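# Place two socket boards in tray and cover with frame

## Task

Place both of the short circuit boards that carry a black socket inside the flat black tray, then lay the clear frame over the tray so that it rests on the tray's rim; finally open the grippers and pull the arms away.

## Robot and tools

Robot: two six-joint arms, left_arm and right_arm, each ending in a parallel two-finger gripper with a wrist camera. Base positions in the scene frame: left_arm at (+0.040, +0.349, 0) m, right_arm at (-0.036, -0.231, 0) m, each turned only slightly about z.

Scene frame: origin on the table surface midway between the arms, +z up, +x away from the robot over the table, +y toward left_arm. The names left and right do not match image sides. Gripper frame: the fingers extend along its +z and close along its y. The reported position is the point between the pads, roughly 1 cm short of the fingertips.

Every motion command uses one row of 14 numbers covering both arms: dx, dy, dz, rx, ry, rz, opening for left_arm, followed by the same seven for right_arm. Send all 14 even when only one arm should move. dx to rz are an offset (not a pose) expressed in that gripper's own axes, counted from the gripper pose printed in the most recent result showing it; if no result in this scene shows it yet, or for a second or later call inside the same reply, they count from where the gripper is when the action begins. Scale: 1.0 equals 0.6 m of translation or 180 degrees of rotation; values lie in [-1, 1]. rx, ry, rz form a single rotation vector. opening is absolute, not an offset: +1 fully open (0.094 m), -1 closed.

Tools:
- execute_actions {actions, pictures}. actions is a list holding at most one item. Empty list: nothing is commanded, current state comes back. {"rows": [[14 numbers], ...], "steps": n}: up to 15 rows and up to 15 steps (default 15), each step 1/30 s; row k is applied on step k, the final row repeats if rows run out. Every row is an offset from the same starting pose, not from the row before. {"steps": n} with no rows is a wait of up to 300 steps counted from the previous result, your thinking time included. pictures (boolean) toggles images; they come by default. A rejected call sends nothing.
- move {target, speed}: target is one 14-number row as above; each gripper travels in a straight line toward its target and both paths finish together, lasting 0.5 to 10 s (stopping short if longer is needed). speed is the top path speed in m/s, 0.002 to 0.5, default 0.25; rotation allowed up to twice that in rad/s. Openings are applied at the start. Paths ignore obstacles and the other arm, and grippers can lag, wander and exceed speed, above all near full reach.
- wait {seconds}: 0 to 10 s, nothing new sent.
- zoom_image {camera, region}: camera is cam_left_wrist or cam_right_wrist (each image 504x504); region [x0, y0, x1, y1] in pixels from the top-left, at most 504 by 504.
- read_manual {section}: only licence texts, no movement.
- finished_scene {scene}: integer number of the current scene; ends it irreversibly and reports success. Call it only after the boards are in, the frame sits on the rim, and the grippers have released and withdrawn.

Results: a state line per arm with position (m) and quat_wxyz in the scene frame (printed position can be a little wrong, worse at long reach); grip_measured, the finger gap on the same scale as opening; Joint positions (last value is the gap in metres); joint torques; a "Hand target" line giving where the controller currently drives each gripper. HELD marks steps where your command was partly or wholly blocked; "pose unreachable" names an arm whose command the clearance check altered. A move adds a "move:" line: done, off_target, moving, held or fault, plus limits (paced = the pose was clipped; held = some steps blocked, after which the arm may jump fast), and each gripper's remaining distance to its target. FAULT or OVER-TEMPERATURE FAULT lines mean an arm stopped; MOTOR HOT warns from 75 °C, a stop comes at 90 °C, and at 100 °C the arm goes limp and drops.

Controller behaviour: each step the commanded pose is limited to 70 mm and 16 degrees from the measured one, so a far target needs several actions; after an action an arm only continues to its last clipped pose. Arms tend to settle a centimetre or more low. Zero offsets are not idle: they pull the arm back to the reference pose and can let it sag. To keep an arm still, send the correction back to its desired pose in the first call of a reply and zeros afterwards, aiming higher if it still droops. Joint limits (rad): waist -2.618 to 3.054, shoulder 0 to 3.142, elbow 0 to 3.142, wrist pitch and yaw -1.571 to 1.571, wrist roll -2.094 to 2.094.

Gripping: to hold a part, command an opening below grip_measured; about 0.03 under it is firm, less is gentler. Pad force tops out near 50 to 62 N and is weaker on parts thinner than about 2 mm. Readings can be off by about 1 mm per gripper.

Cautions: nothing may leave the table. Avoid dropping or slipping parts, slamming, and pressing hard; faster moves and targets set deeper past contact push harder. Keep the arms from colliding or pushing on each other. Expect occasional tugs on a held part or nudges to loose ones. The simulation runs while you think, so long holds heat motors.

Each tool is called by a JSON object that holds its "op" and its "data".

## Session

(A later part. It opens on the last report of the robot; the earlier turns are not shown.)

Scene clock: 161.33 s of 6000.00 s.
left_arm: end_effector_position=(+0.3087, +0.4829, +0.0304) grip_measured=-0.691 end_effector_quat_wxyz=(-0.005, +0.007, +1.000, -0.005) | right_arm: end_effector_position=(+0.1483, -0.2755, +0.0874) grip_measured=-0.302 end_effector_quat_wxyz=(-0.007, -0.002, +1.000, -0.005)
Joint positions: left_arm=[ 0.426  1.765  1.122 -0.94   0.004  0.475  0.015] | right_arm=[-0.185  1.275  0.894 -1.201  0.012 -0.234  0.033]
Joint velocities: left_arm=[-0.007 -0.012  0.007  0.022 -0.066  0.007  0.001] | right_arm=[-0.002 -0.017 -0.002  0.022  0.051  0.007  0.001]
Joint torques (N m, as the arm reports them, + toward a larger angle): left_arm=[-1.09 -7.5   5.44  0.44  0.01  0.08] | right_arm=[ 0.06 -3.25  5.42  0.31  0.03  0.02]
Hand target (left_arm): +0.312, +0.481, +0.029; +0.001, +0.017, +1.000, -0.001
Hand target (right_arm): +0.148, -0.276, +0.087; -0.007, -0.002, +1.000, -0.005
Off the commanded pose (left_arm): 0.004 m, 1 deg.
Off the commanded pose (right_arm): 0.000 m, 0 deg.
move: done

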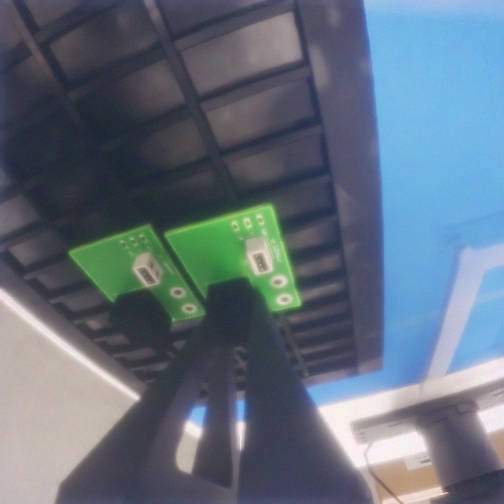

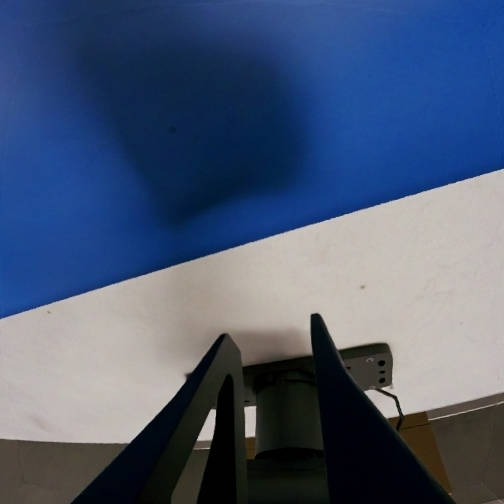

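{"op": "move", "data": {"target": [0,0,0.016,0,0,0,-0.72,0,0,0,0,0,0,-0.3], "speed": 0.02}}

{"op": "move", "data": {"target": [0,0,0,0,0,0,-0.5,0,0,0,0,0,0,-0.3]}}

{"op": "move", "data": {"target": [0,0,-0.09,0,0,0,-0.5,0,0,0,0,0,0,-0.3], "speed": 0.1}}

{"op": "move", "data": {"target": [0.15,-0.255,0.01,-0.007,-0.012,0,-0.2,0,0,0,0,0,0,-0.3], "speed": 0.15}}

Scene clock: 167.37 s of 6000.00 s.
left_arm: end_effector_position=(+0.3074, +0.4823, +0.0246) grip_measured=-0.691 end_effector_quat_wxyz=(-0.008, +0.007, +1.000, -0.006) | right_arm: end_effector_position=(+0.1483, -0.2755, +0.0874) grip_measured=-0.302 end_effector_quat_wxyz=(-0.007, -0.002, +1.000, -0.005)
Joint positions: left_arm=[ 0.426  1.776  1.111 -0.926  0.004  0.475  0.015] | right_arm=[-0.185  1.275  0.894 -1.201  0.012 -0.234  0.033]
Joint velocities: left_arm=[-0.012  0.022 -0.007 -0.007 -0.022 -0.022 -0.001] | right_arm=[ 0.007  0.012 -0.017 -0.081 -0.007 -0.11   0.   ]
Joint torques (N m, as the arm reports them, + toward a larger angle): left_arm=[-0.15 -7.18  4.53  0.51  0.04 -0.01] | right_arm=[ 0.01 -3.3   5.39  0.32  0.03  0.01]
Hand target (left_arm): +0.309, +0.483, +0.021; -0.005, +0.007, +1.000, -0.005
Hand target (right_arm): +0.148, -0.276, +0.087; -0.007, -0.002, +1.000, -0.005
Off the commanded pose (left_arm): 0.004 m, 0 deg.
Off the commanded pose (right_arm): 0.000 m, 0 deg.
After step 90, 2.33 s passed at rest.
move: done

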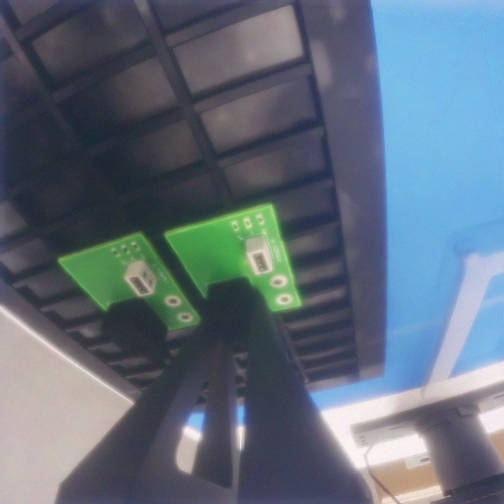

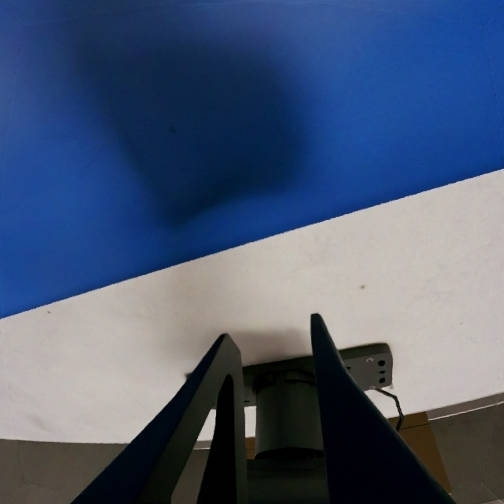

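Scene clock: 167.87 s of 6000.00 s.
left_arm: end_effector_position=(+0.3073, +0.4823, +0.0246) grip_measured=-0.502 end_effector_quat_wxyz=(-0.008, +0.007, +1.000, -0.006) | right_arm: end_effector_position=(+0.1483, -0.2755, +0.0874) grip_measured=-0.302 end_effector_quat_wxyz=(-0.007, -0.002, +1.000, -0.005)
Joint positions: left_arm=[ 0.426  1.776  1.111 -0.926  0.004  0.475  0.023] | right_arm=[-0.185  1.275  0.894 -1.201  0.012 -0.234  0.033]
Joint velocities: left_arm=[-0.007 -0.007  0.007  0.022 -0.066  0.007  0.   ] | right_arm=[ 0.002 -0.007 -0.012  0.022 -0.007  0.022  0.001]
Joint torques (N m, as the arm reports them, + toward a larger angle): left_arm=[ 0.08 -7.48  5.73  0.26  0.02  0.01] | right_arm=[ 0.04 -3.28  5.39  0.32  0.04  0.02]
Hand target (left_arm): +0.307, +0.482, +0.025; -0.008, +0.007, +1.000, -0.006
Hand target (right_arm): +0.148, -0.276, +0.087; -0.007, -0.002, +1.000, -0.005
Off the commanded pose (left_arm): 0.000 m, 0 deg.
Off the commanded pose (right_arm): 0.000 m, 0 deg.
move: done

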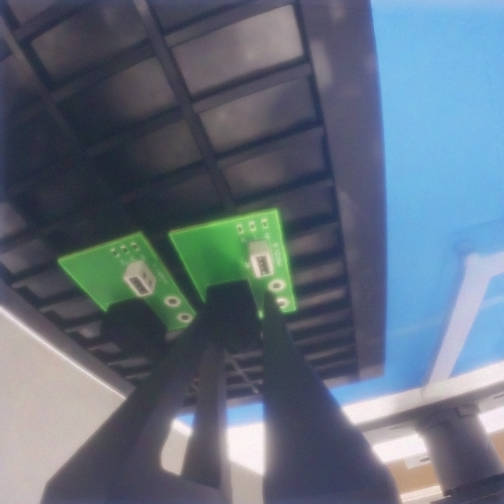

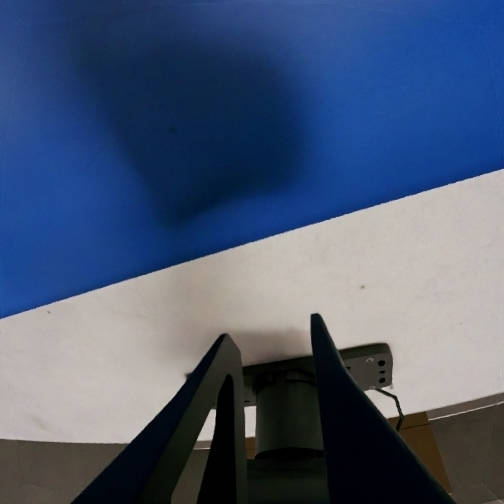

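Scene clock: 169.00 s of 6000.00 s.
left_arm: end_effector_position=(+0.3025, +0.4798, +0.0669) grip_measured=-0.502 end_effector_quat_wxyz=(-0.024, +0.007, +1.000, -0.014) | right_arm: end_effector_position=(+0.1483, -0.2755, +0.0874) grip_measured=-0.302 end_effector_quat_wxyz=(-0.007, -0.002, +1.000, -0.005)
Joint positions: left_arm=[ 0.426  1.734  1.236 -1.129  0.004  0.475  0.023] | right_arm=[-0.185  1.275  0.894 -1.201  0.012 -0.234  0.033]
Joint velocities: left_arm=[-0.007 -0.022  0.002  0.066 -0.095  0.007  0.   ] | right_arm=[-0.012 -0.002 -0.007 -0.022 -0.022 -0.037 -0.   ]
Joint torques (N m, as the arm reports them, + toward a larger angle): left_arm=[ 0.2  -9.08  8.49  0.06  0.04  0.06] | right_arm=[ 0.05 -3.27  5.41  0.33  0.04  0.03]
Hand target (left_arm): +0.308, +0.483, +0.079; -0.008, +0.007, +1.000, -0.006
Hand target (right_arm): +0.148, -0.276, +0.087; -0.007, -0.002, +1.000, -0.005
Off the commanded pose (left_arm): 0.013 m, 2 deg.
Off the commanded pose (right_arm): 0.000 m, 0 deg.
move: off_target (left_arm)

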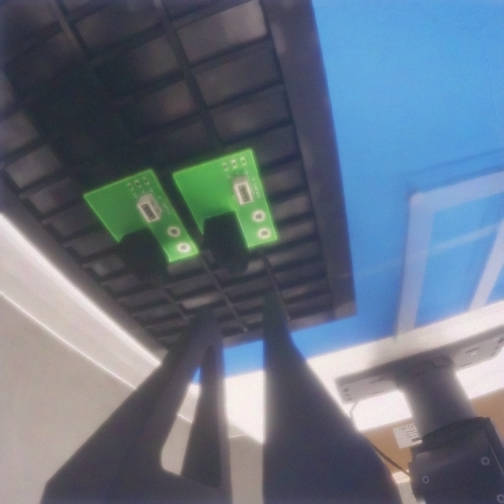

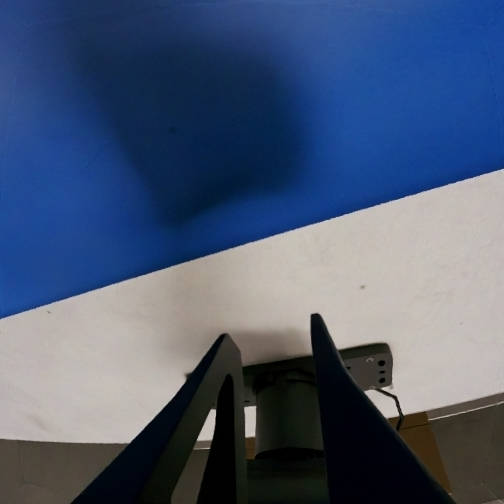

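Scene clock: 170.83 s of 6000.00 s.
left_arm: end_effector_position=(+0.2136, +0.3291, +0.0687) grip_measured=-0.202 end_effector_quat_wxyz=(-0.007, +0.008, +1.000, -0.003) | right_arm: end_effector_position=(+0.1483, -0.2755, +0.0874) grip_measured=-0.302 end_effector_quat_wxyz=(-0.007, -0.002, +1.000, -0.005)
Joint positions: left_arm=[-0.15   1.226  0.787 -1.145  0.007 -0.098  0.037] | right_arm=[-0.185  1.275  0.894 -1.201  0.012 -0.234  0.033]
Joint velocities: left_arm=[ 0.002 -0.032  0.007 -0.037  0.022 -0.066  0.   ] | right_arm=[ 0.017 -0.002 -0.007 -0.022  0.007 -0.022  0.   ]
Joint torques (N m, as the arm reports them, + toward a larger angle): left_arm=[-0.93 -4.62  5.64  0.22  0.    0.01] | right_arm=[ 0.03 -3.28  5.4   0.32  0.03  0.02]
Hand target (left_arm): +0.211, +0.328, +0.071; -0.003, +0.007, +1.000, -0.003
Hand target (right_arm): +0.148, -0.276, +0.087; -0.007, -0.002, +1.000, -0.005
Off the commanded pose (left_arm): 0.004 m, 0 deg.
Off the commanded pose (right_arm): 0.000 m, 0 deg.
move: done

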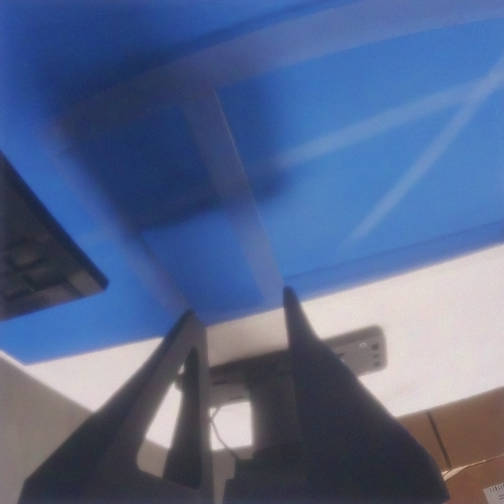

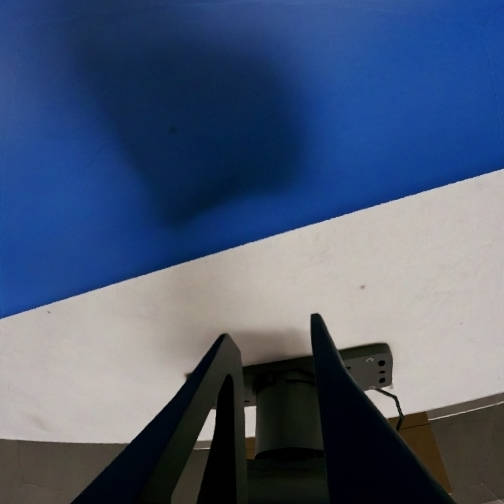

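{"op": "move", "data": {"target": [-0.005,-0.012,0.055,0,-0.005,-0.015,-0.2,0,0,0,0,0,0,-0.3], "speed": 0.04}}

Scene clock: 194.97 s of 6000.00 s.
left_arm: end_effector_position=(+0.2138, +0.3234, +0.0379) grip_measured=-0.202 end_effector_quat_wxyz=(-0.004, -0.015, +1.000, -0.003) | right_arm: end_effector_position=(+0.1483, -0.2755, +0.0874) grip_measured=-0.302 end_effector_quat_wxyz=(-0.007, -0.002, +1.000, -0.005)
Joint positions: left_arm=[-0.182  1.26   0.682 -0.999  0.007 -0.178  0.037] | right_arm=[-0.185  1.275  0.894 -1.201  0.012 -0.234  0.033]
Joint velocities: left_arm=[ 0.012 -0.002  0.002  0.022 -0.022  0.022 -0.   ] | right_arm=[ 0.002  0.017 -0.007 -0.051 -0.007  0.066  0.   ]
Joint torques (N m, as the arm reports them, + toward a larger angle): left_arm=[-0.86 -2.65  5.51  0.49  0.04 -0.05] | right_arm=[ 0.03 -3.27  5.39  0.32  0.03  0.02]
Hand target (left_arm): +0.216, +0.321, +0.036; +0.001, -0.015, +1.000, -0.003
Hand target (right_arm): +0.148, -0.276, +0.087; -0.007, -0.002, +1.000, -0.005
Off the commanded pose (left_arm): 0.004 m, 1 deg.
Off the commanded pose (right_arm): 0.000 m, 0 deg.
After step 90, 19.83 s passed at rest.
move: done

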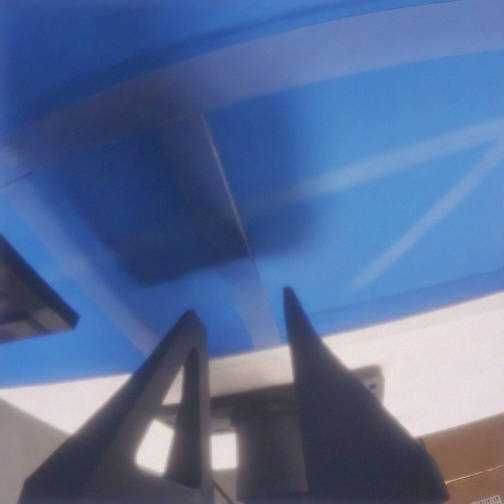

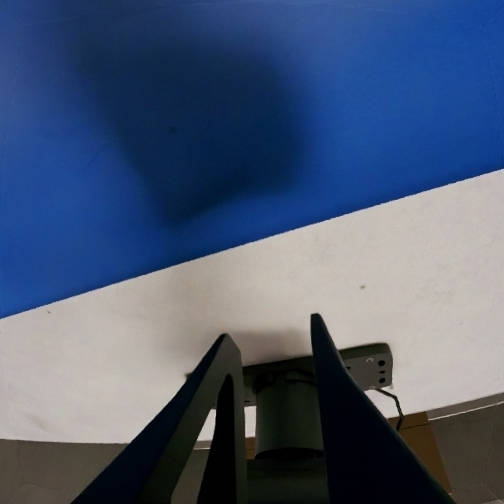

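{"op": "move", "data": {"target": [-0.003,0,0.036,0,0,0,-0.2,0,0,0,0,0,0,-0.3], "speed": 0.03}}

{"op": "move", "data": {"target": [0,0,0,0,0,0,-0.8,0,0,0,0,0,0,-0.3]}}

{"op": "move", "data": {"target": [0,0,-0.1,0,-0.01,0,-0.8,0,0,0,0,0,0,-0.3], "speed": 0.05}}

Scene clock: 199.33 s of 6000.00 s.
left_arm: end_effector_position=(+0.2135, +0.3234, +0.0185) grip_measured=-0.202 end_effector_quat_wxyz=(-0.008, -0.016, +1.000, -0.002) | right_arm: end_effector_position=(+0.1483, -0.2755, +0.0874) grip_measured=-0.302 end_effector_quat_wxyz=(-0.007, -0.002, +1.000, -0.005)
Joint positions: left_arm=[-0.182  1.304  0.628 -0.91   0.007 -0.179  0.037] | right_arm=[-0.185  1.275  0.894 -1.201  0.012 -0.234  0.033]
Joint velocities: left_arm=[-0.007 -0.002 -0.017  0.081 -0.037  0.022 -0.002] | right_arm=[-0.007 -0.002  0.002 -0.081  0.022  0.037 -0.   ]
Joint torques (N m, as the arm reports them, + toward a larger angle): left_arm=[-0.18 -2.83  5.24  0.54  0.03  0.03] | right_arm=[ 0.05 -3.26  5.41  0.32  0.03  0.01]
Hand target (left_arm): +0.216, +0.323, +0.016; -0.004, -0.016, +1.000, -0.003
Hand target (right_arm): +0.148, -0.276, +0.087; -0.007, -0.002, +1.000, -0.005
Off the commanded pose (left_arm): 0.003 m, 0 deg.
Off the commanded pose (right_arm): 0.000 m, 0 deg.
After step 90, 0.20 s passed at rest.
move: done

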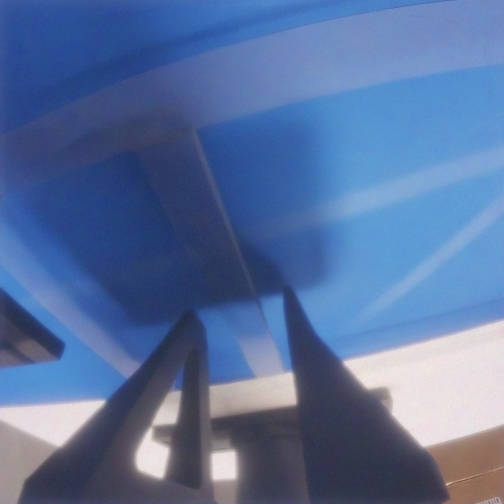

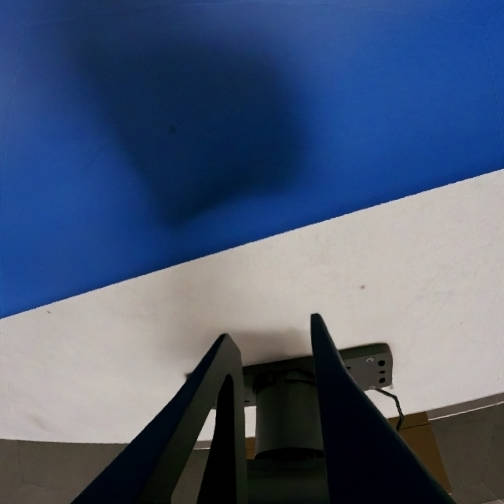

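Scene clock: 199.83 s of 6000.00 s.
left_arm: end_effector_position=(+0.2135, +0.3234, +0.0185) grip_measured=-0.729 end_effector_quat_wxyz=(-0.008, -0.016, +1.000, -0.002) | right_arm: end_effector_position=(+0.1483, -0.2755, +0.0874) grip_measured=-0.302 end_effector_quat_wxyz=(-0.007, -0.002, +1.000, -0.005)
Joint positions: left_arm=[-0.182  1.304  0.628 -0.91   0.007 -0.179  0.013] | right_arm=[-0.185  1.275  0.894 -1.201  0.012 -0.234  0.033]
Joint velocities: left_arm=[-0.012 -0.017 -0.002  0.037  0.022 -0.007  0.002] | right_arm=[-0.012  0.002  0.002 -0.037 -0.051 -0.007 -0.001]
Joint torques (N m, as the arm reports them, + toward a larger angle): left_arm=[ 0.08 -3.38  5.78  0.29  0.01  0.04] | right_arm=[ 0.04 -3.26  5.39  0.32  0.03  0.02]
Hand target (left_arm): +0.214, +0.323, +0.019; -0.008, -0.016, +1.000, -0.002
Hand target (right_arm): +0.148, -0.276, +0.087; -0.007, -0.002, +1.000, -0.005
Off the commanded pose (left_arm): 0.000 m, 0 deg.
Off the commanded pose (right_arm): 0.000 m, 0 deg.
move: done

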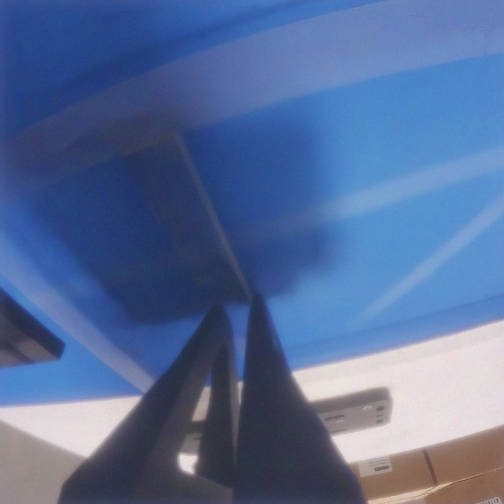

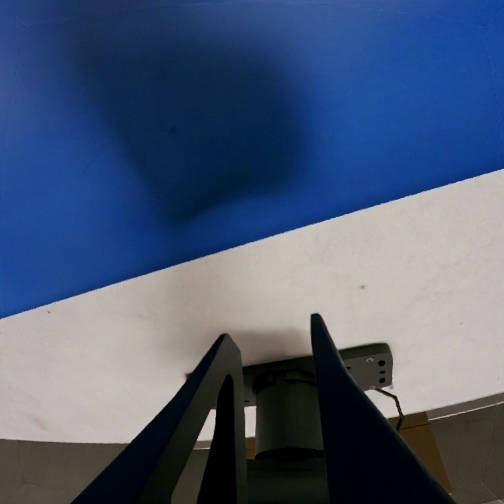

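Scene clock: 201.53 s of 6000.00 s.
left_arm: end_effector_position=(+0.2061, +0.3245, +0.0677) grip_measured=-0.729 end_effector_quat_wxyz=(-0.014, -0.016, +1.000, -0.001) | right_arm: end_effector_position=(+0.1483, -0.2755, +0.0874) grip_measured=-0.302 end_effector_quat_wxyz=(-0.007, -0.002, +1.000, -0.005)
Joint positions: left_arm=[-0.182  1.213  0.774 -1.159  0.007 -0.179  0.013] | right_arm=[-0.185  1.275  0.894 -1.201  0.012 -0.234  0.033]
Joint velocities: left_arm=[-0.027 -0.012 -0.002 -0.051 -0.007 -0.037  0.001] | right_arm=[-0.002  0.002  0.012 -0.066  0.007 -0.007  0.001]
Joint torques (N m, as the arm reports them, + toward a larger angle): left_arm=[-0.16 -4.61  9.1   0.19  0.    0.04] | right_arm=[ 0.01 -3.28  5.39  0.32  0.04  0.01]
Hand target (left_arm): +0.214, +0.324, +0.079; +0.008, -0.016, +1.000, -0.002
Hand target (right_arm): +0.148, -0.276, +0.087; -0.007, -0.002, +1.000, -0.005
Off the commanded pose (left_arm): 0.014 m, 3 deg.
Off the commanded pose (right_arm): 0.000 m, 0 deg.
move: off_target (left_arm)

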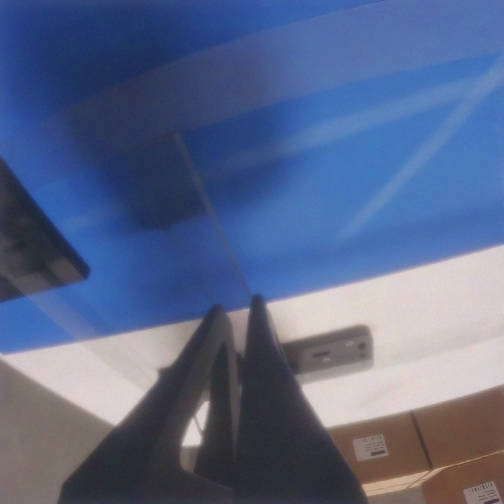

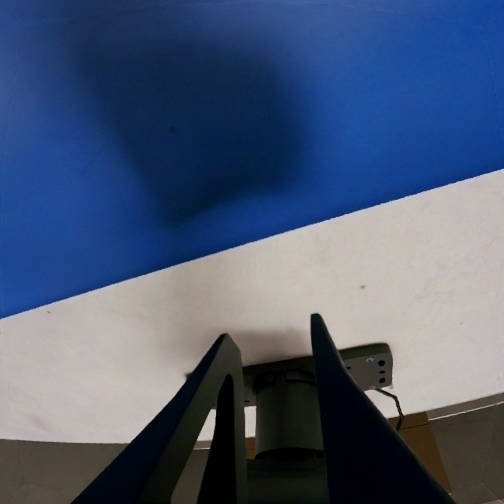

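{"op": "move", "data": {"target": [-0.07,0.31,-0.02,0,-0.02,0,-0.8,0,0,0,0,0,0,-0.3], "speed": 0.1}}

{"op": "move", "data": {"target": [-0.03,0,-0.01,0,0,-0.5,-0.8,0,0,0,0,0,0,-0.3], "speed": 0.2}}

Scene clock: 206.90 s of 6000.00 s.
left_arm: end_effector_position=(+0.2310, +0.5060, +0.0688) grip_measured=-0.729 end_effector_quat_wxyz=(-0.008, -0.019, +1.000, -0.006) | right_arm: end_effector_position=(+0.1483, -0.2755, +0.0874) grip_measured=-0.302 end_effector_quat_wxyz=(-0.007, -0.002, +1.000, -0.005)
Joint positions: left_arm=[ 0.649  1.526  1.024 -1.089 -0.     0.645  0.013] | right_arm=[-0.185  1.275  0.894 -1.201  0.012 -0.234  0.033]
Joint velocities: left_arm=[-0.007 -0.002 -0.012 -0.066 -0.139 -0.051  0.   ] | right_arm=[ 0.007  0.002 -0.007  0.007 -0.022  0.037 -0.   ]
Joint torques (N m, as the arm reports them, + toward a larger angle): left_arm=[ 0.58 -5.62  9.16  0.36  0.24  0.11] | right_arm=[ 0.05 -3.29  5.41  0.32  0.03  0.02]
Hand target (left_arm): +0.241, +0.512, +0.076; +0.014, -0.016, +1.000, -0.002
Hand target (right_arm): +0.148, -0.276, +0.087; -0.007, -0.002, +1.000, -0.005
Off the commanded pose (left_arm): 0.016 m, 3 deg.
Off the commanded pose (right_arm): 0.000 m, 0 deg.
move: off_target (left_arm)

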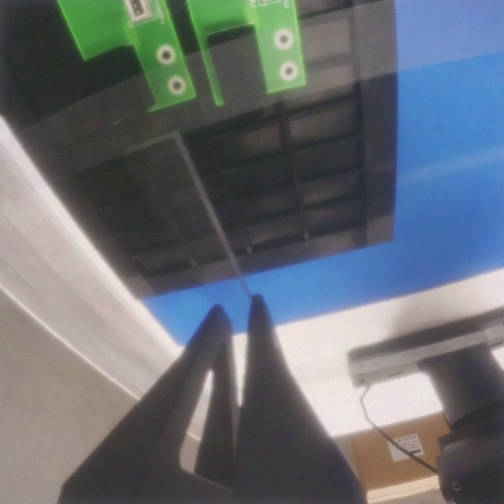

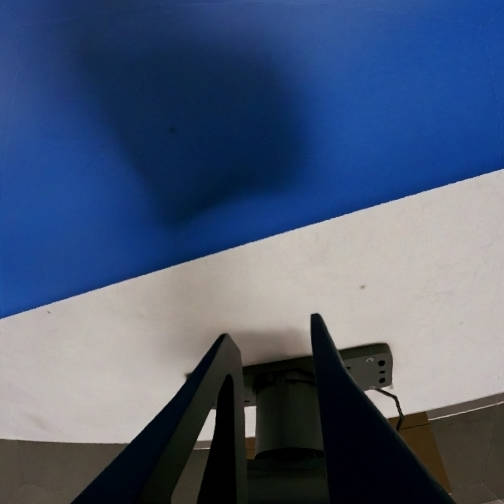

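Scene clock: 211.37 s of 6000.00 s.
left_arm: end_effector_position=(+0.2414, +0.5050, +0.0674) grip_measured=-0.726 end_effector_quat_wxyz=(+0.019, +0.720, -0.694, -0.003) | right_arm: end_effector_position=(+0.1483, -0.2755, +0.0874) grip_measured=-0.302 end_effector_quat_wxyz=(-0.007, -0.002, +1.000, -0.005)
Joint positions: left_arm=[ 0.62   1.574  1.065 -1.101 -0.    -0.952  0.013] | right_arm=[-0.185  1.275  0.894 -1.201  0.012 -0.234  0.033]
Joint velocities: left_arm=[ 0.012 -0.002 -0.007  0.007  0.022 -0.081 -0.   ] | right_arm=[-0.012 -0.007 -0.007 -0.037  0.022 -0.007  0.   ]
Joint torques (N m, as the arm reports them, + toward a larger angle): left_arm=[-0.85 -5.92  8.85  0.15  0.03 -0.09] | right_arm=[ 0.03 -3.31  5.41  0.32  0.03  0.02]
Hand target (left_arm): +0.249, +0.507, +0.075; +0.009, +0.720, -0.694, -0.001
Hand target (right_arm): +0.148, -0.276, +0.087; -0.007, -0.002, +1.000, -0.005
Off the commanded pose (left_arm): 0.011 m, 1 deg.
Off the commanded pose (right_arm): 0.000 m, 0 deg.
move: off_target (left_arm)

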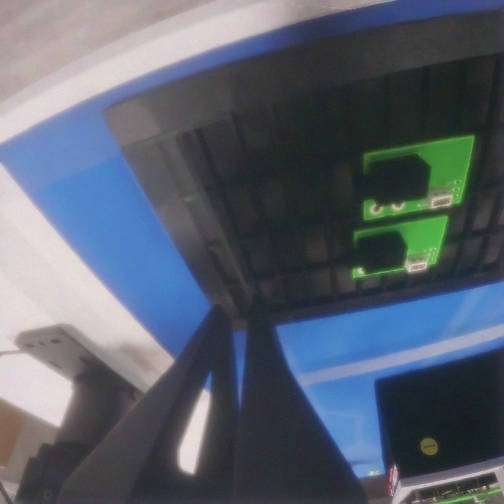

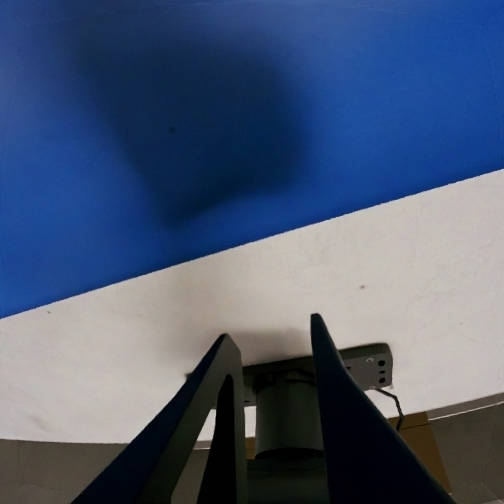

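{"op": "move", "data": {"target": [0,-0.055,0.025,0.02,-0.014,0,-0.8,0,0,0,0,0,0,-0.3], "speed": 0.04}}

Scene clock: 216.87 s of 6000.00 s.
left_arm: end_effector_position=(+0.2699, +0.5061, +0.0520) grip_measured=-0.726 end_effector_quat_wxyz=(-0.011, +0.720, -0.694, +0.002) | right_arm: end_effector_position=(+0.1483, -0.2755, +0.0874) grip_measured=-0.302 end_effector_quat_wxyz=(-0.007, -0.002, +1.000, -0.005)
Joint positions: left_arm=[ 0.56   1.624  1.053 -0.978 -0.    -1.012  0.013] | right_arm=[-0.185  1.275  0.894 -1.201  0.012 -0.234  0.033]
Joint velocities: left_arm=[-0.002 -0.002 -0.007  0.051  0.007 -0.007  0.001] | right_arm=[-0.022 -0.002  0.007  0.022 -0.051 -0.022  0.   ]
Joint torques (N m, as the arm reports them, + toward a larger angle): left_arm=[-1.08 -6.42  5.76  0.52  0.   -0.03] | right_arm=[ 0.04 -3.25  5.42  0.32  0.03  0.02]
Hand target (left_arm): +0.274, +0.506, +0.052; -0.019, +0.720, -0.694, +0.003
Hand target (right_arm): +0.148, -0.276, +0.087; -0.007, -0.002, +1.000, -0.005
Off the commanded pose (left_arm): 0.004 m, 1 deg.
Off the commanded pose (right_arm): 0.000 m, 0 deg.
After step 90, 1.13 s passed at rest.
move: done

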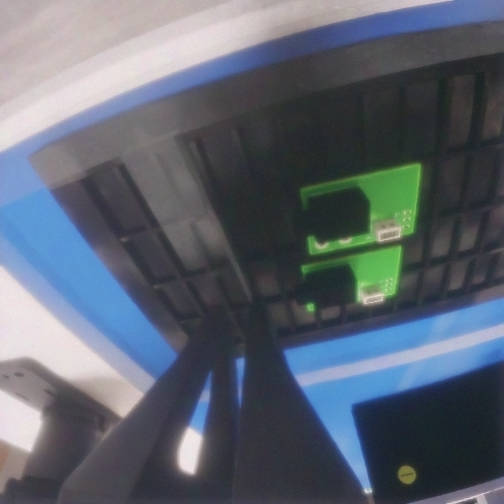

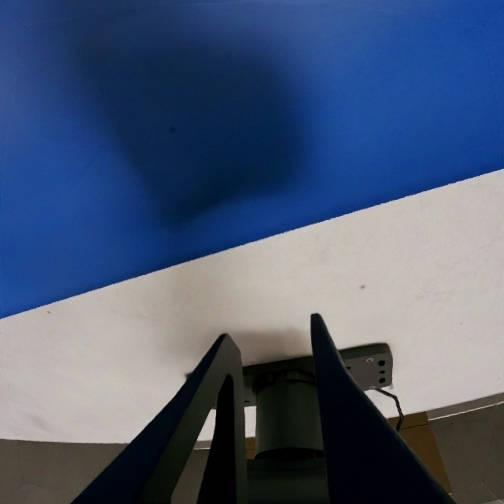

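{"op": "move", "data": {"target": [0.008,0,0.028,0,0,0,-0.8,0,0,0,0,0,0,-0.3], "speed": 0.02}}

{"op": "zoom_image", "data": {"camera": "cam_left_wrist", "region": [0,80,250,420]}}

Scene clock: 220.33 s of 6000.00 s.
left_arm: end_effector_position=(+0.2654, +0.5030, +0.0358) grip_measured=-0.726 end_effector_quat_wxyz=(-0.003, +0.721, -0.693, +0.001) | right_arm: end_effector_position=(+0.1483, -0.2755, +0.0874) grip_measured=-0.302 end_effector_quat_wxyz=(-0.007, -0.002, +1.000, -0.005)
Joint positions: left_arm=[ 0.56   1.641  1.003 -0.926 -0.    -1.016  0.013] | right_arm=[-0.185  1.275  0.894 -1.201  0.012 -0.234  0.033]
Joint velocities: left_arm=[-0.002  0.002 -0.002  0.066 -0.081  0.007 -0.   ] | right_arm=[-0.007 -0.002 -0.012 -0.066  0.022 -0.007  0.001]
Joint torques (N m, as the arm reports them, + toward a larger angle): left_arm=[-1.2  -6.33  5.42  0.47 -0.06 -0.08] | right_arm=[ 0.05 -3.28  5.42  0.32  0.04  0.03]
Hand target (left_arm): +0.271, +0.501, +0.035; -0.011, +0.720, -0.694, +0.002
Hand target (right_arm): +0.148, -0.276, +0.087; -0.007, -0.002, +1.000, -0.005
Off the commanded pose (left_arm): 0.005 m, 1 deg.
Off the commanded pose (right_arm): 0.000 m, 0 deg.
move: done

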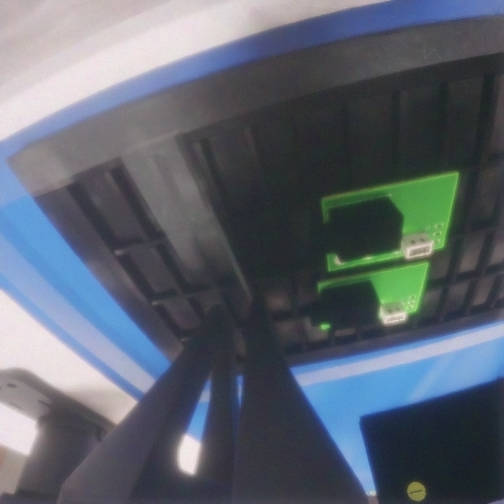

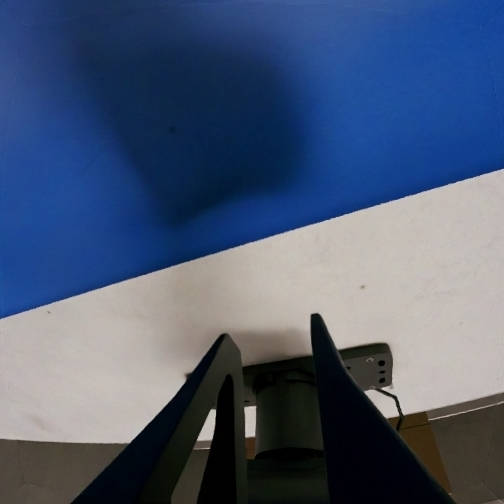

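Region (0, 80, 250, 420) of cam_left_wrist's 504x504 image, scaled by 1.482, with more detail than that image has; it fills the left 371 columns of this view, and the rest is white.

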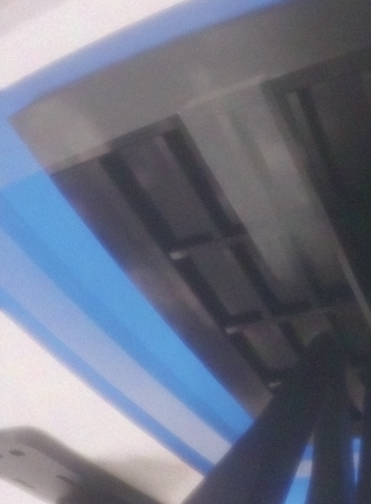

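{"op": "move", "data": {"target": [0.006,-0.028,-0.004,0.004,0,0,-0.8,0,0,0,0,0,0,-0.3], "speed": 0.02}}

{"op": "zoom_image", "data": {"camera": "cam_left_wrist", "region": [0,80,250,420]}}

Scene clock: 226.60 s of 6000.00 s.
left_arm: end_effector_position=(+0.2728, +0.4981, +0.0317) grip_measured=-0.726 end_effector_quat_wxyz=(+0.003, +0.721, -0.693, +0.001) | right_arm: end_effector_position=(+0.1483, -0.2755, +0.0874) grip_measured=-0.302 end_effector_quat_wxyz=(-0.007, -0.002, +1.000, -0.005)
Joint positions: left_arm=[ 0.533  1.672  1.019 -0.924  0.004 -1.042  0.013] | right_arm=[-0.185  1.275  0.894 -1.201  0.012 -0.234  0.033]
Joint velocities: left_arm=[-0.027 -0.007  0.002  0.037 -0.007 -0.051 -0.   ] | right_arm=[-0.007 -0.012  0.007  0.095 -0.022  0.051 -0.001]
Joint torques (N m, as the arm reports them, + toward a larger angle): left_arm=[-0.87 -6.48  8.56  0.22  0.04 -0.14] | right_arm=[ 0.04 -3.27  5.43  0.32  0.04  0.02]
Hand target (left_arm): +0.282, +0.500, +0.038; -0.008, +0.721, -0.693, +0.005
Hand target (right_arm): +0.148, -0.276, +0.087; -0.007, -0.002, +1.000, -0.005
Off the commanded pose (left_arm): 0.012 m, 1 deg.
Off the commanded pose (right_arm): 0.000 m, 0 deg.
After step 90, 2.20 s passed at rest.
move: off_target (left_arm)

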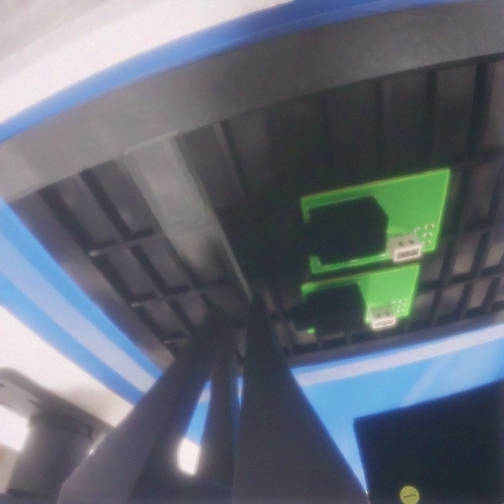

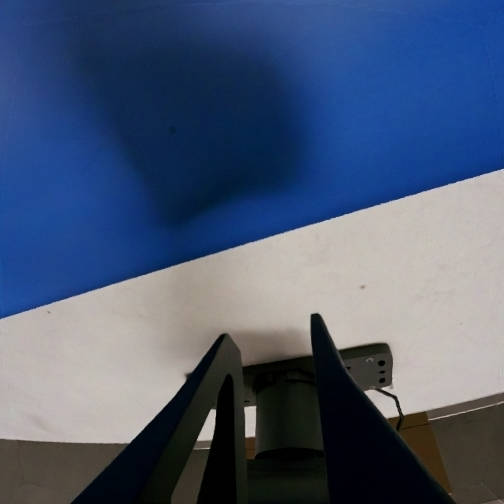

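Region (0, 80, 250, 420) of cam_left_wrist's 504x504 image, scaled by 1.482, with more detail than that image has; it fills the left 371 columns of this view, and the rest is white.

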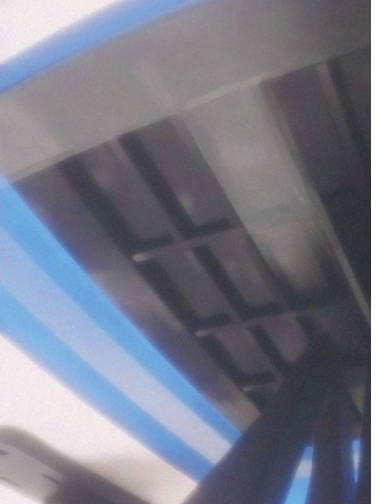

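{"op": "move", "data": {"target": [0,-0.01,0.008,0.006,-0.003,0,-0.8,0,0,0,0,0,0,-0.3], "speed": 0.01}}

Scene clock: 231.00 s of 6000.00 s.
left_arm: end_effector_position=(+0.2773, +0.5008, +0.0297) grip_measured=-0.726 end_effector_quat_wxyz=(-0.004, +0.721, -0.693, +0.003) | right_arm: end_effector_position=(+0.1483, -0.2755, +0.0874) grip_measured=-0.302 end_effector_quat_wxyz=(-0.007, -0.002, +1.000, -0.005)
Joint positions: left_arm=[ 0.533  1.68   1.019 -0.9    0.004 -1.043  0.013] | right_arm=[-0.185  1.275  0.894 -1.201  0.012 -0.234  0.033]
Joint velocities: left_arm=[-0.022 -0.012  0.022  0.022 -0.051  0.066 -0.   ] | right_arm=[-0.012  0.007  0.022  0.007  0.007  0.037 -0.001]
Joint torques (N m, as the arm reports them, + toward a larger angle): left_arm=[-0.83 -6.5   4.96  0.47  0.04  0.02] | right_arm=[ 0.05 -3.25  5.41  0.32  0.03  0.02]
Hand target (left_arm): +0.279, +0.498, +0.027; -0.007, +0.721, -0.693, +0.004
Hand target (right_arm): +0.148, -0.276, +0.087; -0.007, -0.002, +1.000, -0.005
Off the commanded pose (left_arm): 0.004 m, 0 deg.
Off the commanded pose (right_arm): 0.000 m, 0 deg.
After step 90, 0.13 s passed at rest.
move: done

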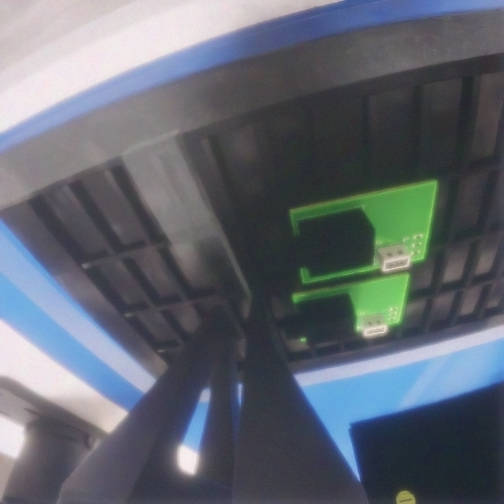

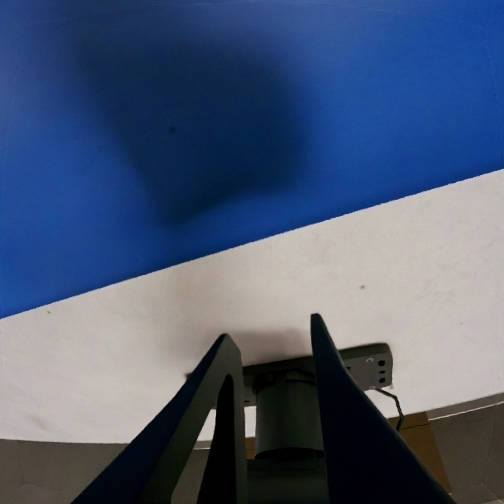

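{"op": "move", "data": {"target": [0.004,0,0.012,0,0,0,-0.8,0,0,0,0,0,0,-0.3], "speed": 0.01}}

{"op": "move", "data": {"target": [0,0,0,0,0,0,-0.6,0,0,0,0,0,0,-0.3]}}

{"op": "move", "data": {"target": [0,0,-0.08,0,0,0,-0.6,0,0,0,0,0,0,-0.3], "speed": 0.05}}

{"op": "move", "data": {"target": [0.1,-0.08,-0.17,0,0,0,-0.6,0,0,0,0,0,0,-0.3]}}

{"op": "zoom_image", "data": {"camera": "cam_left_wrist", "region": [0,0,504,300]}}

Scene clock: 236.27 s of 6000.00 s.
left_arm: end_effector_position=(+0.2772, +0.5008, +0.0287) grip_measured=-0.726 end_effector_quat_wxyz=(-0.005, +0.721, -0.693, +0.003) | right_arm: end_effector_position=(+0.1483, -0.2755, +0.0874) grip_measured=-0.302 end_effector_quat_wxyz=(-0.007, -0.002, +1.000, -0.005)
Joint positions: left_arm=[ 0.533  1.68   1.015 -0.894  0.004 -1.043  0.013] | right_arm=[-0.185  1.275  0.894 -1.201  0.012 -0.234  0.033]
Joint velocities: left_arm=[-0.007 -0.002  0.012 -0.007  0.125  0.007 -0.   ] | right_arm=[ 0.002 -0.007 -0.012  0.007  0.007 -0.051 -0.   ]
Joint torques (N m, as the arm reports them, + toward a larger angle): left_arm=[-0.57 -6.08  4.08  0.6   0.01 -0.05] | right_arm=[ 0.06 -3.28  5.42  0.32  0.04  0.02]
Hand target (left_arm): +0.277, +0.498, +0.023; -0.004, +0.721, -0.693, +0.003
Hand target (right_arm): +0.148, -0.276, +0.087; -0.007, -0.002, +1.000, -0.005
Off the commanded pose (left_arm): 0.007 m, 0 deg.
Off the commanded pose (right_arm): 0.000 m, 0 deg.
After step 90, 1.27 s passed at rest.
move: done

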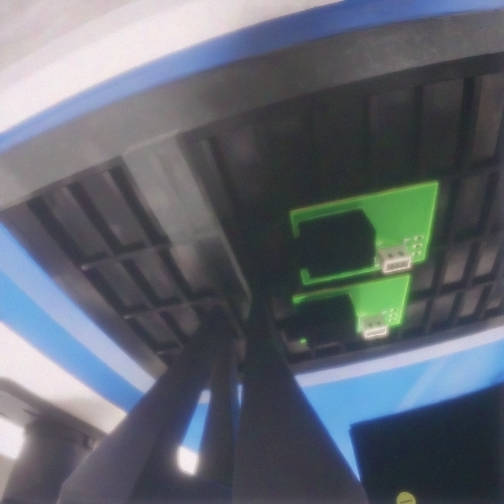

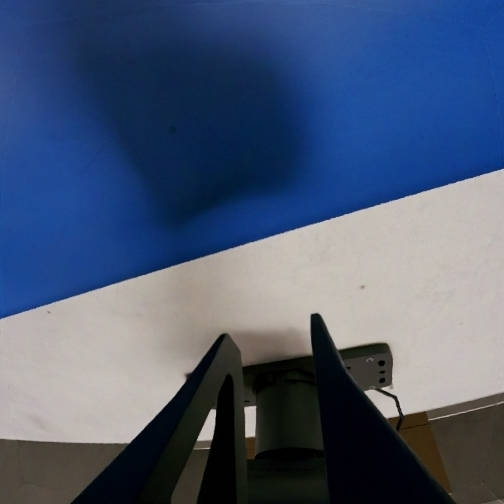

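Scene clock: 236.77 s of 6000.00 s.
left_arm: end_effector_position=(+0.2772, +0.5008, +0.0287) grip_measured=-0.602 end_effector_quat_wxyz=(-0.005, +0.721, -0.693, +0.003) | right_arm: end_effector_position=(+0.1483, -0.2755, +0.0874) grip_measured=-0.302 end_effector_quat_wxyz=(-0.007, -0.002, +1.000, -0.005)
Joint positions: left_arm=[ 0.533  1.68   1.015 -0.894  0.004 -1.043  0.019] | right_arm=[-0.185  1.275  0.894 -1.201  0.012 -0.234  0.033]
Joint velocities: left_arm=[-0.007 -0.007 -0.007 -0.037  0.007  0.007 -0.001] | right_arm=[ 0.012  0.012  0.002  0.022 -0.037  0.037 -0.   ]
Joint torques (N m, as the arm reports them, + toward a larger angle): left_arm=[-0.23 -6.8   6.18  0.32  0.02  0.05] | right_arm=[ 0.04 -3.27  5.36  0.32  0.03  0.02]
Hand target (left_arm): +0.277, +0.501, +0.029; -0.005, +0.721, -0.693, +0.003
Hand target (right_arm): +0.148, -0.276, +0.087; -0.007, -0.002, +1.000, -0.005
Off the commanded pose (left_arm): 0.000 m, 0 deg.
Off the commanded pose (right_arm): 0.000 m, 0 deg.
move: done

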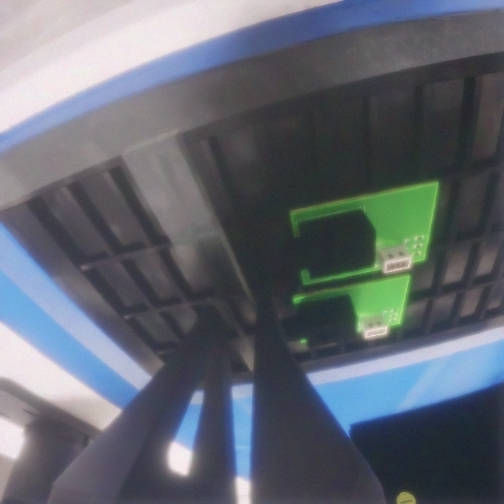

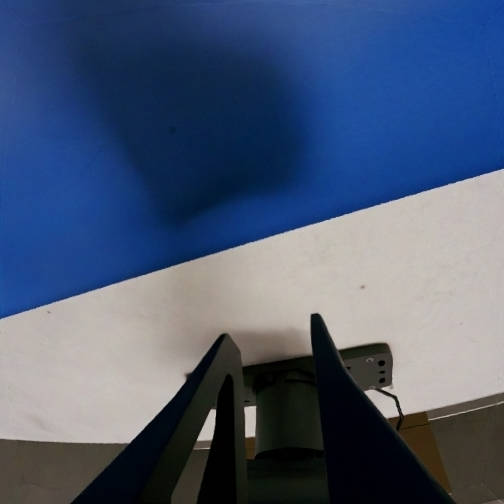

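Scene clock: 238.20 s of 6000.00 s.
left_arm: end_effector_position=(+0.2704, +0.4965, +0.0640) grip_measured=-0.602 end_effector_quat_wxyz=(+0.014, +0.721, -0.693, -0.001) | right_arm: end_effector_position=(+0.1483, -0.2755, +0.0874) grip_measured=-0.302 end_effector_quat_wxyz=(-0.007, -0.002, +1.000, -0.005)
Joint positions: left_arm=[ 0.533  1.639  1.119 -1.079  0.004 -1.043  0.019] | right_arm=[-0.185  1.275  0.894 -1.201  0.012 -0.234  0.033]
Joint velocities: left_arm=[-0.007 -0.017  0.007 -0.022  0.095 -0.007 -0.   ] | right_arm=[ 0.007  0.002  0.007 -0.037  0.007  0.066  0.   ]
Joint torques (N m, as the arm reports them, + toward a larger angle): left_arm=[-0.07 -8.31  8.73  0.16  0.08  0.02] | right_arm=[ 0.04 -3.3   5.45  0.32  0.03  0.02]
Hand target (left_arm): +0.276, +0.501, +0.077; -0.005, +0.721, -0.693, +0.003
Hand target (right_arm): +0.148, -0.276, +0.087; -0.007, -0.002, +1.000, -0.005
Off the commanded pose (left_arm): 0.015 m, 2 deg.
Off the commanded pose (right_arm): 0.000 m, 0 deg.
move: off_target (left_arm)

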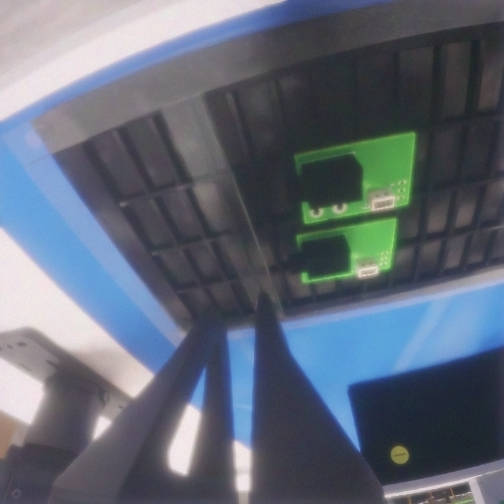

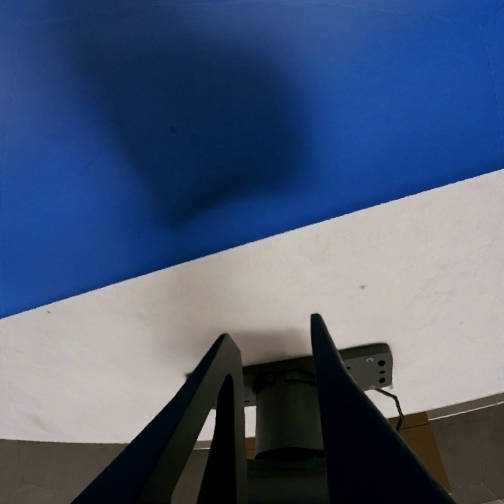

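Scene clock: 239.47 s of 6000.00 s.
left_arm: end_effector_position=(+0.3197, +0.4415, +0.1597) grip_measured=-0.602 end_effector_quat_wxyz=(+0.020, +0.718, -0.695, -0.005) | right_arm: end_effector_position=(+0.1483, -0.2755, +0.0874) grip_measured=-0.302 end_effector_quat_wxyz=(-0.007, -0.002, +1.000, -0.005)
Joint positions: left_arm=[ 0.286  1.697  1.566 -1.478  0.01  -1.282  0.019] | right_arm=[-0.185  1.275  0.894 -1.201  0.012 -0.234  0.033]
Joint velocities: left_arm=[-0.017 -0.012  0.002 -0.051  0.051  0.022  0.   ] | right_arm=[-0.007 -0.002 -0.017 -0.007  0.022 -0.051  0.   ]
Joint torques (N m, as the arm reports them, + toward a larger angle): left_arm=[-0.33 -7.39  8.56  0.11 -0.01 -0.08] | right_arm=[ 0.02 -3.3   5.4   0.31  0.02  0.02]
Hand target (left_arm): +0.322, +0.441, +0.167; +0.013, +0.721, -0.693, -0.001
Hand target (right_arm): +0.148, -0.276, +0.087; -0.007, -0.002, +1.000, -0.005
Off the commanded pose (left_arm): 0.007 m, 1 deg.
Off the commanded pose (right_arm): 0.000 m, 0 deg.
move: done

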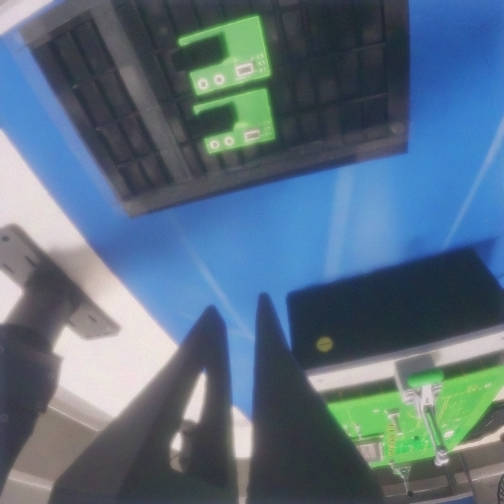

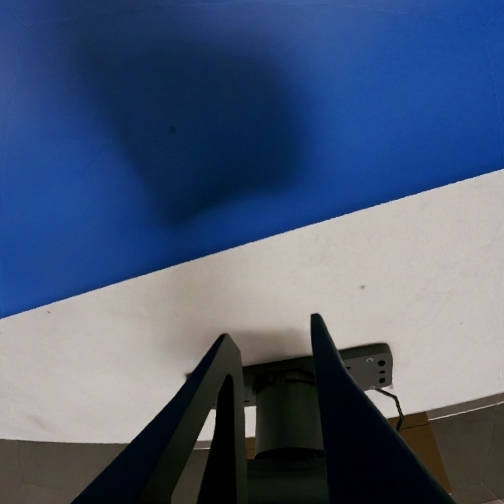

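Region (0, 0, 504, 300) of cam_left_wrist's 504x504 image, scaled by 1.000; it fills the top 300 rows of this view, and the rest is white.

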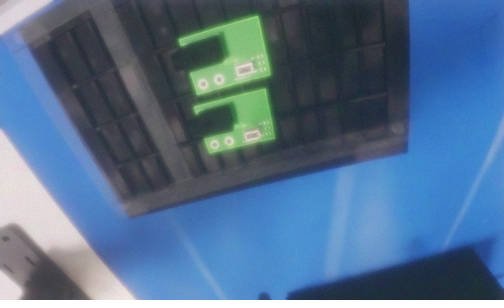

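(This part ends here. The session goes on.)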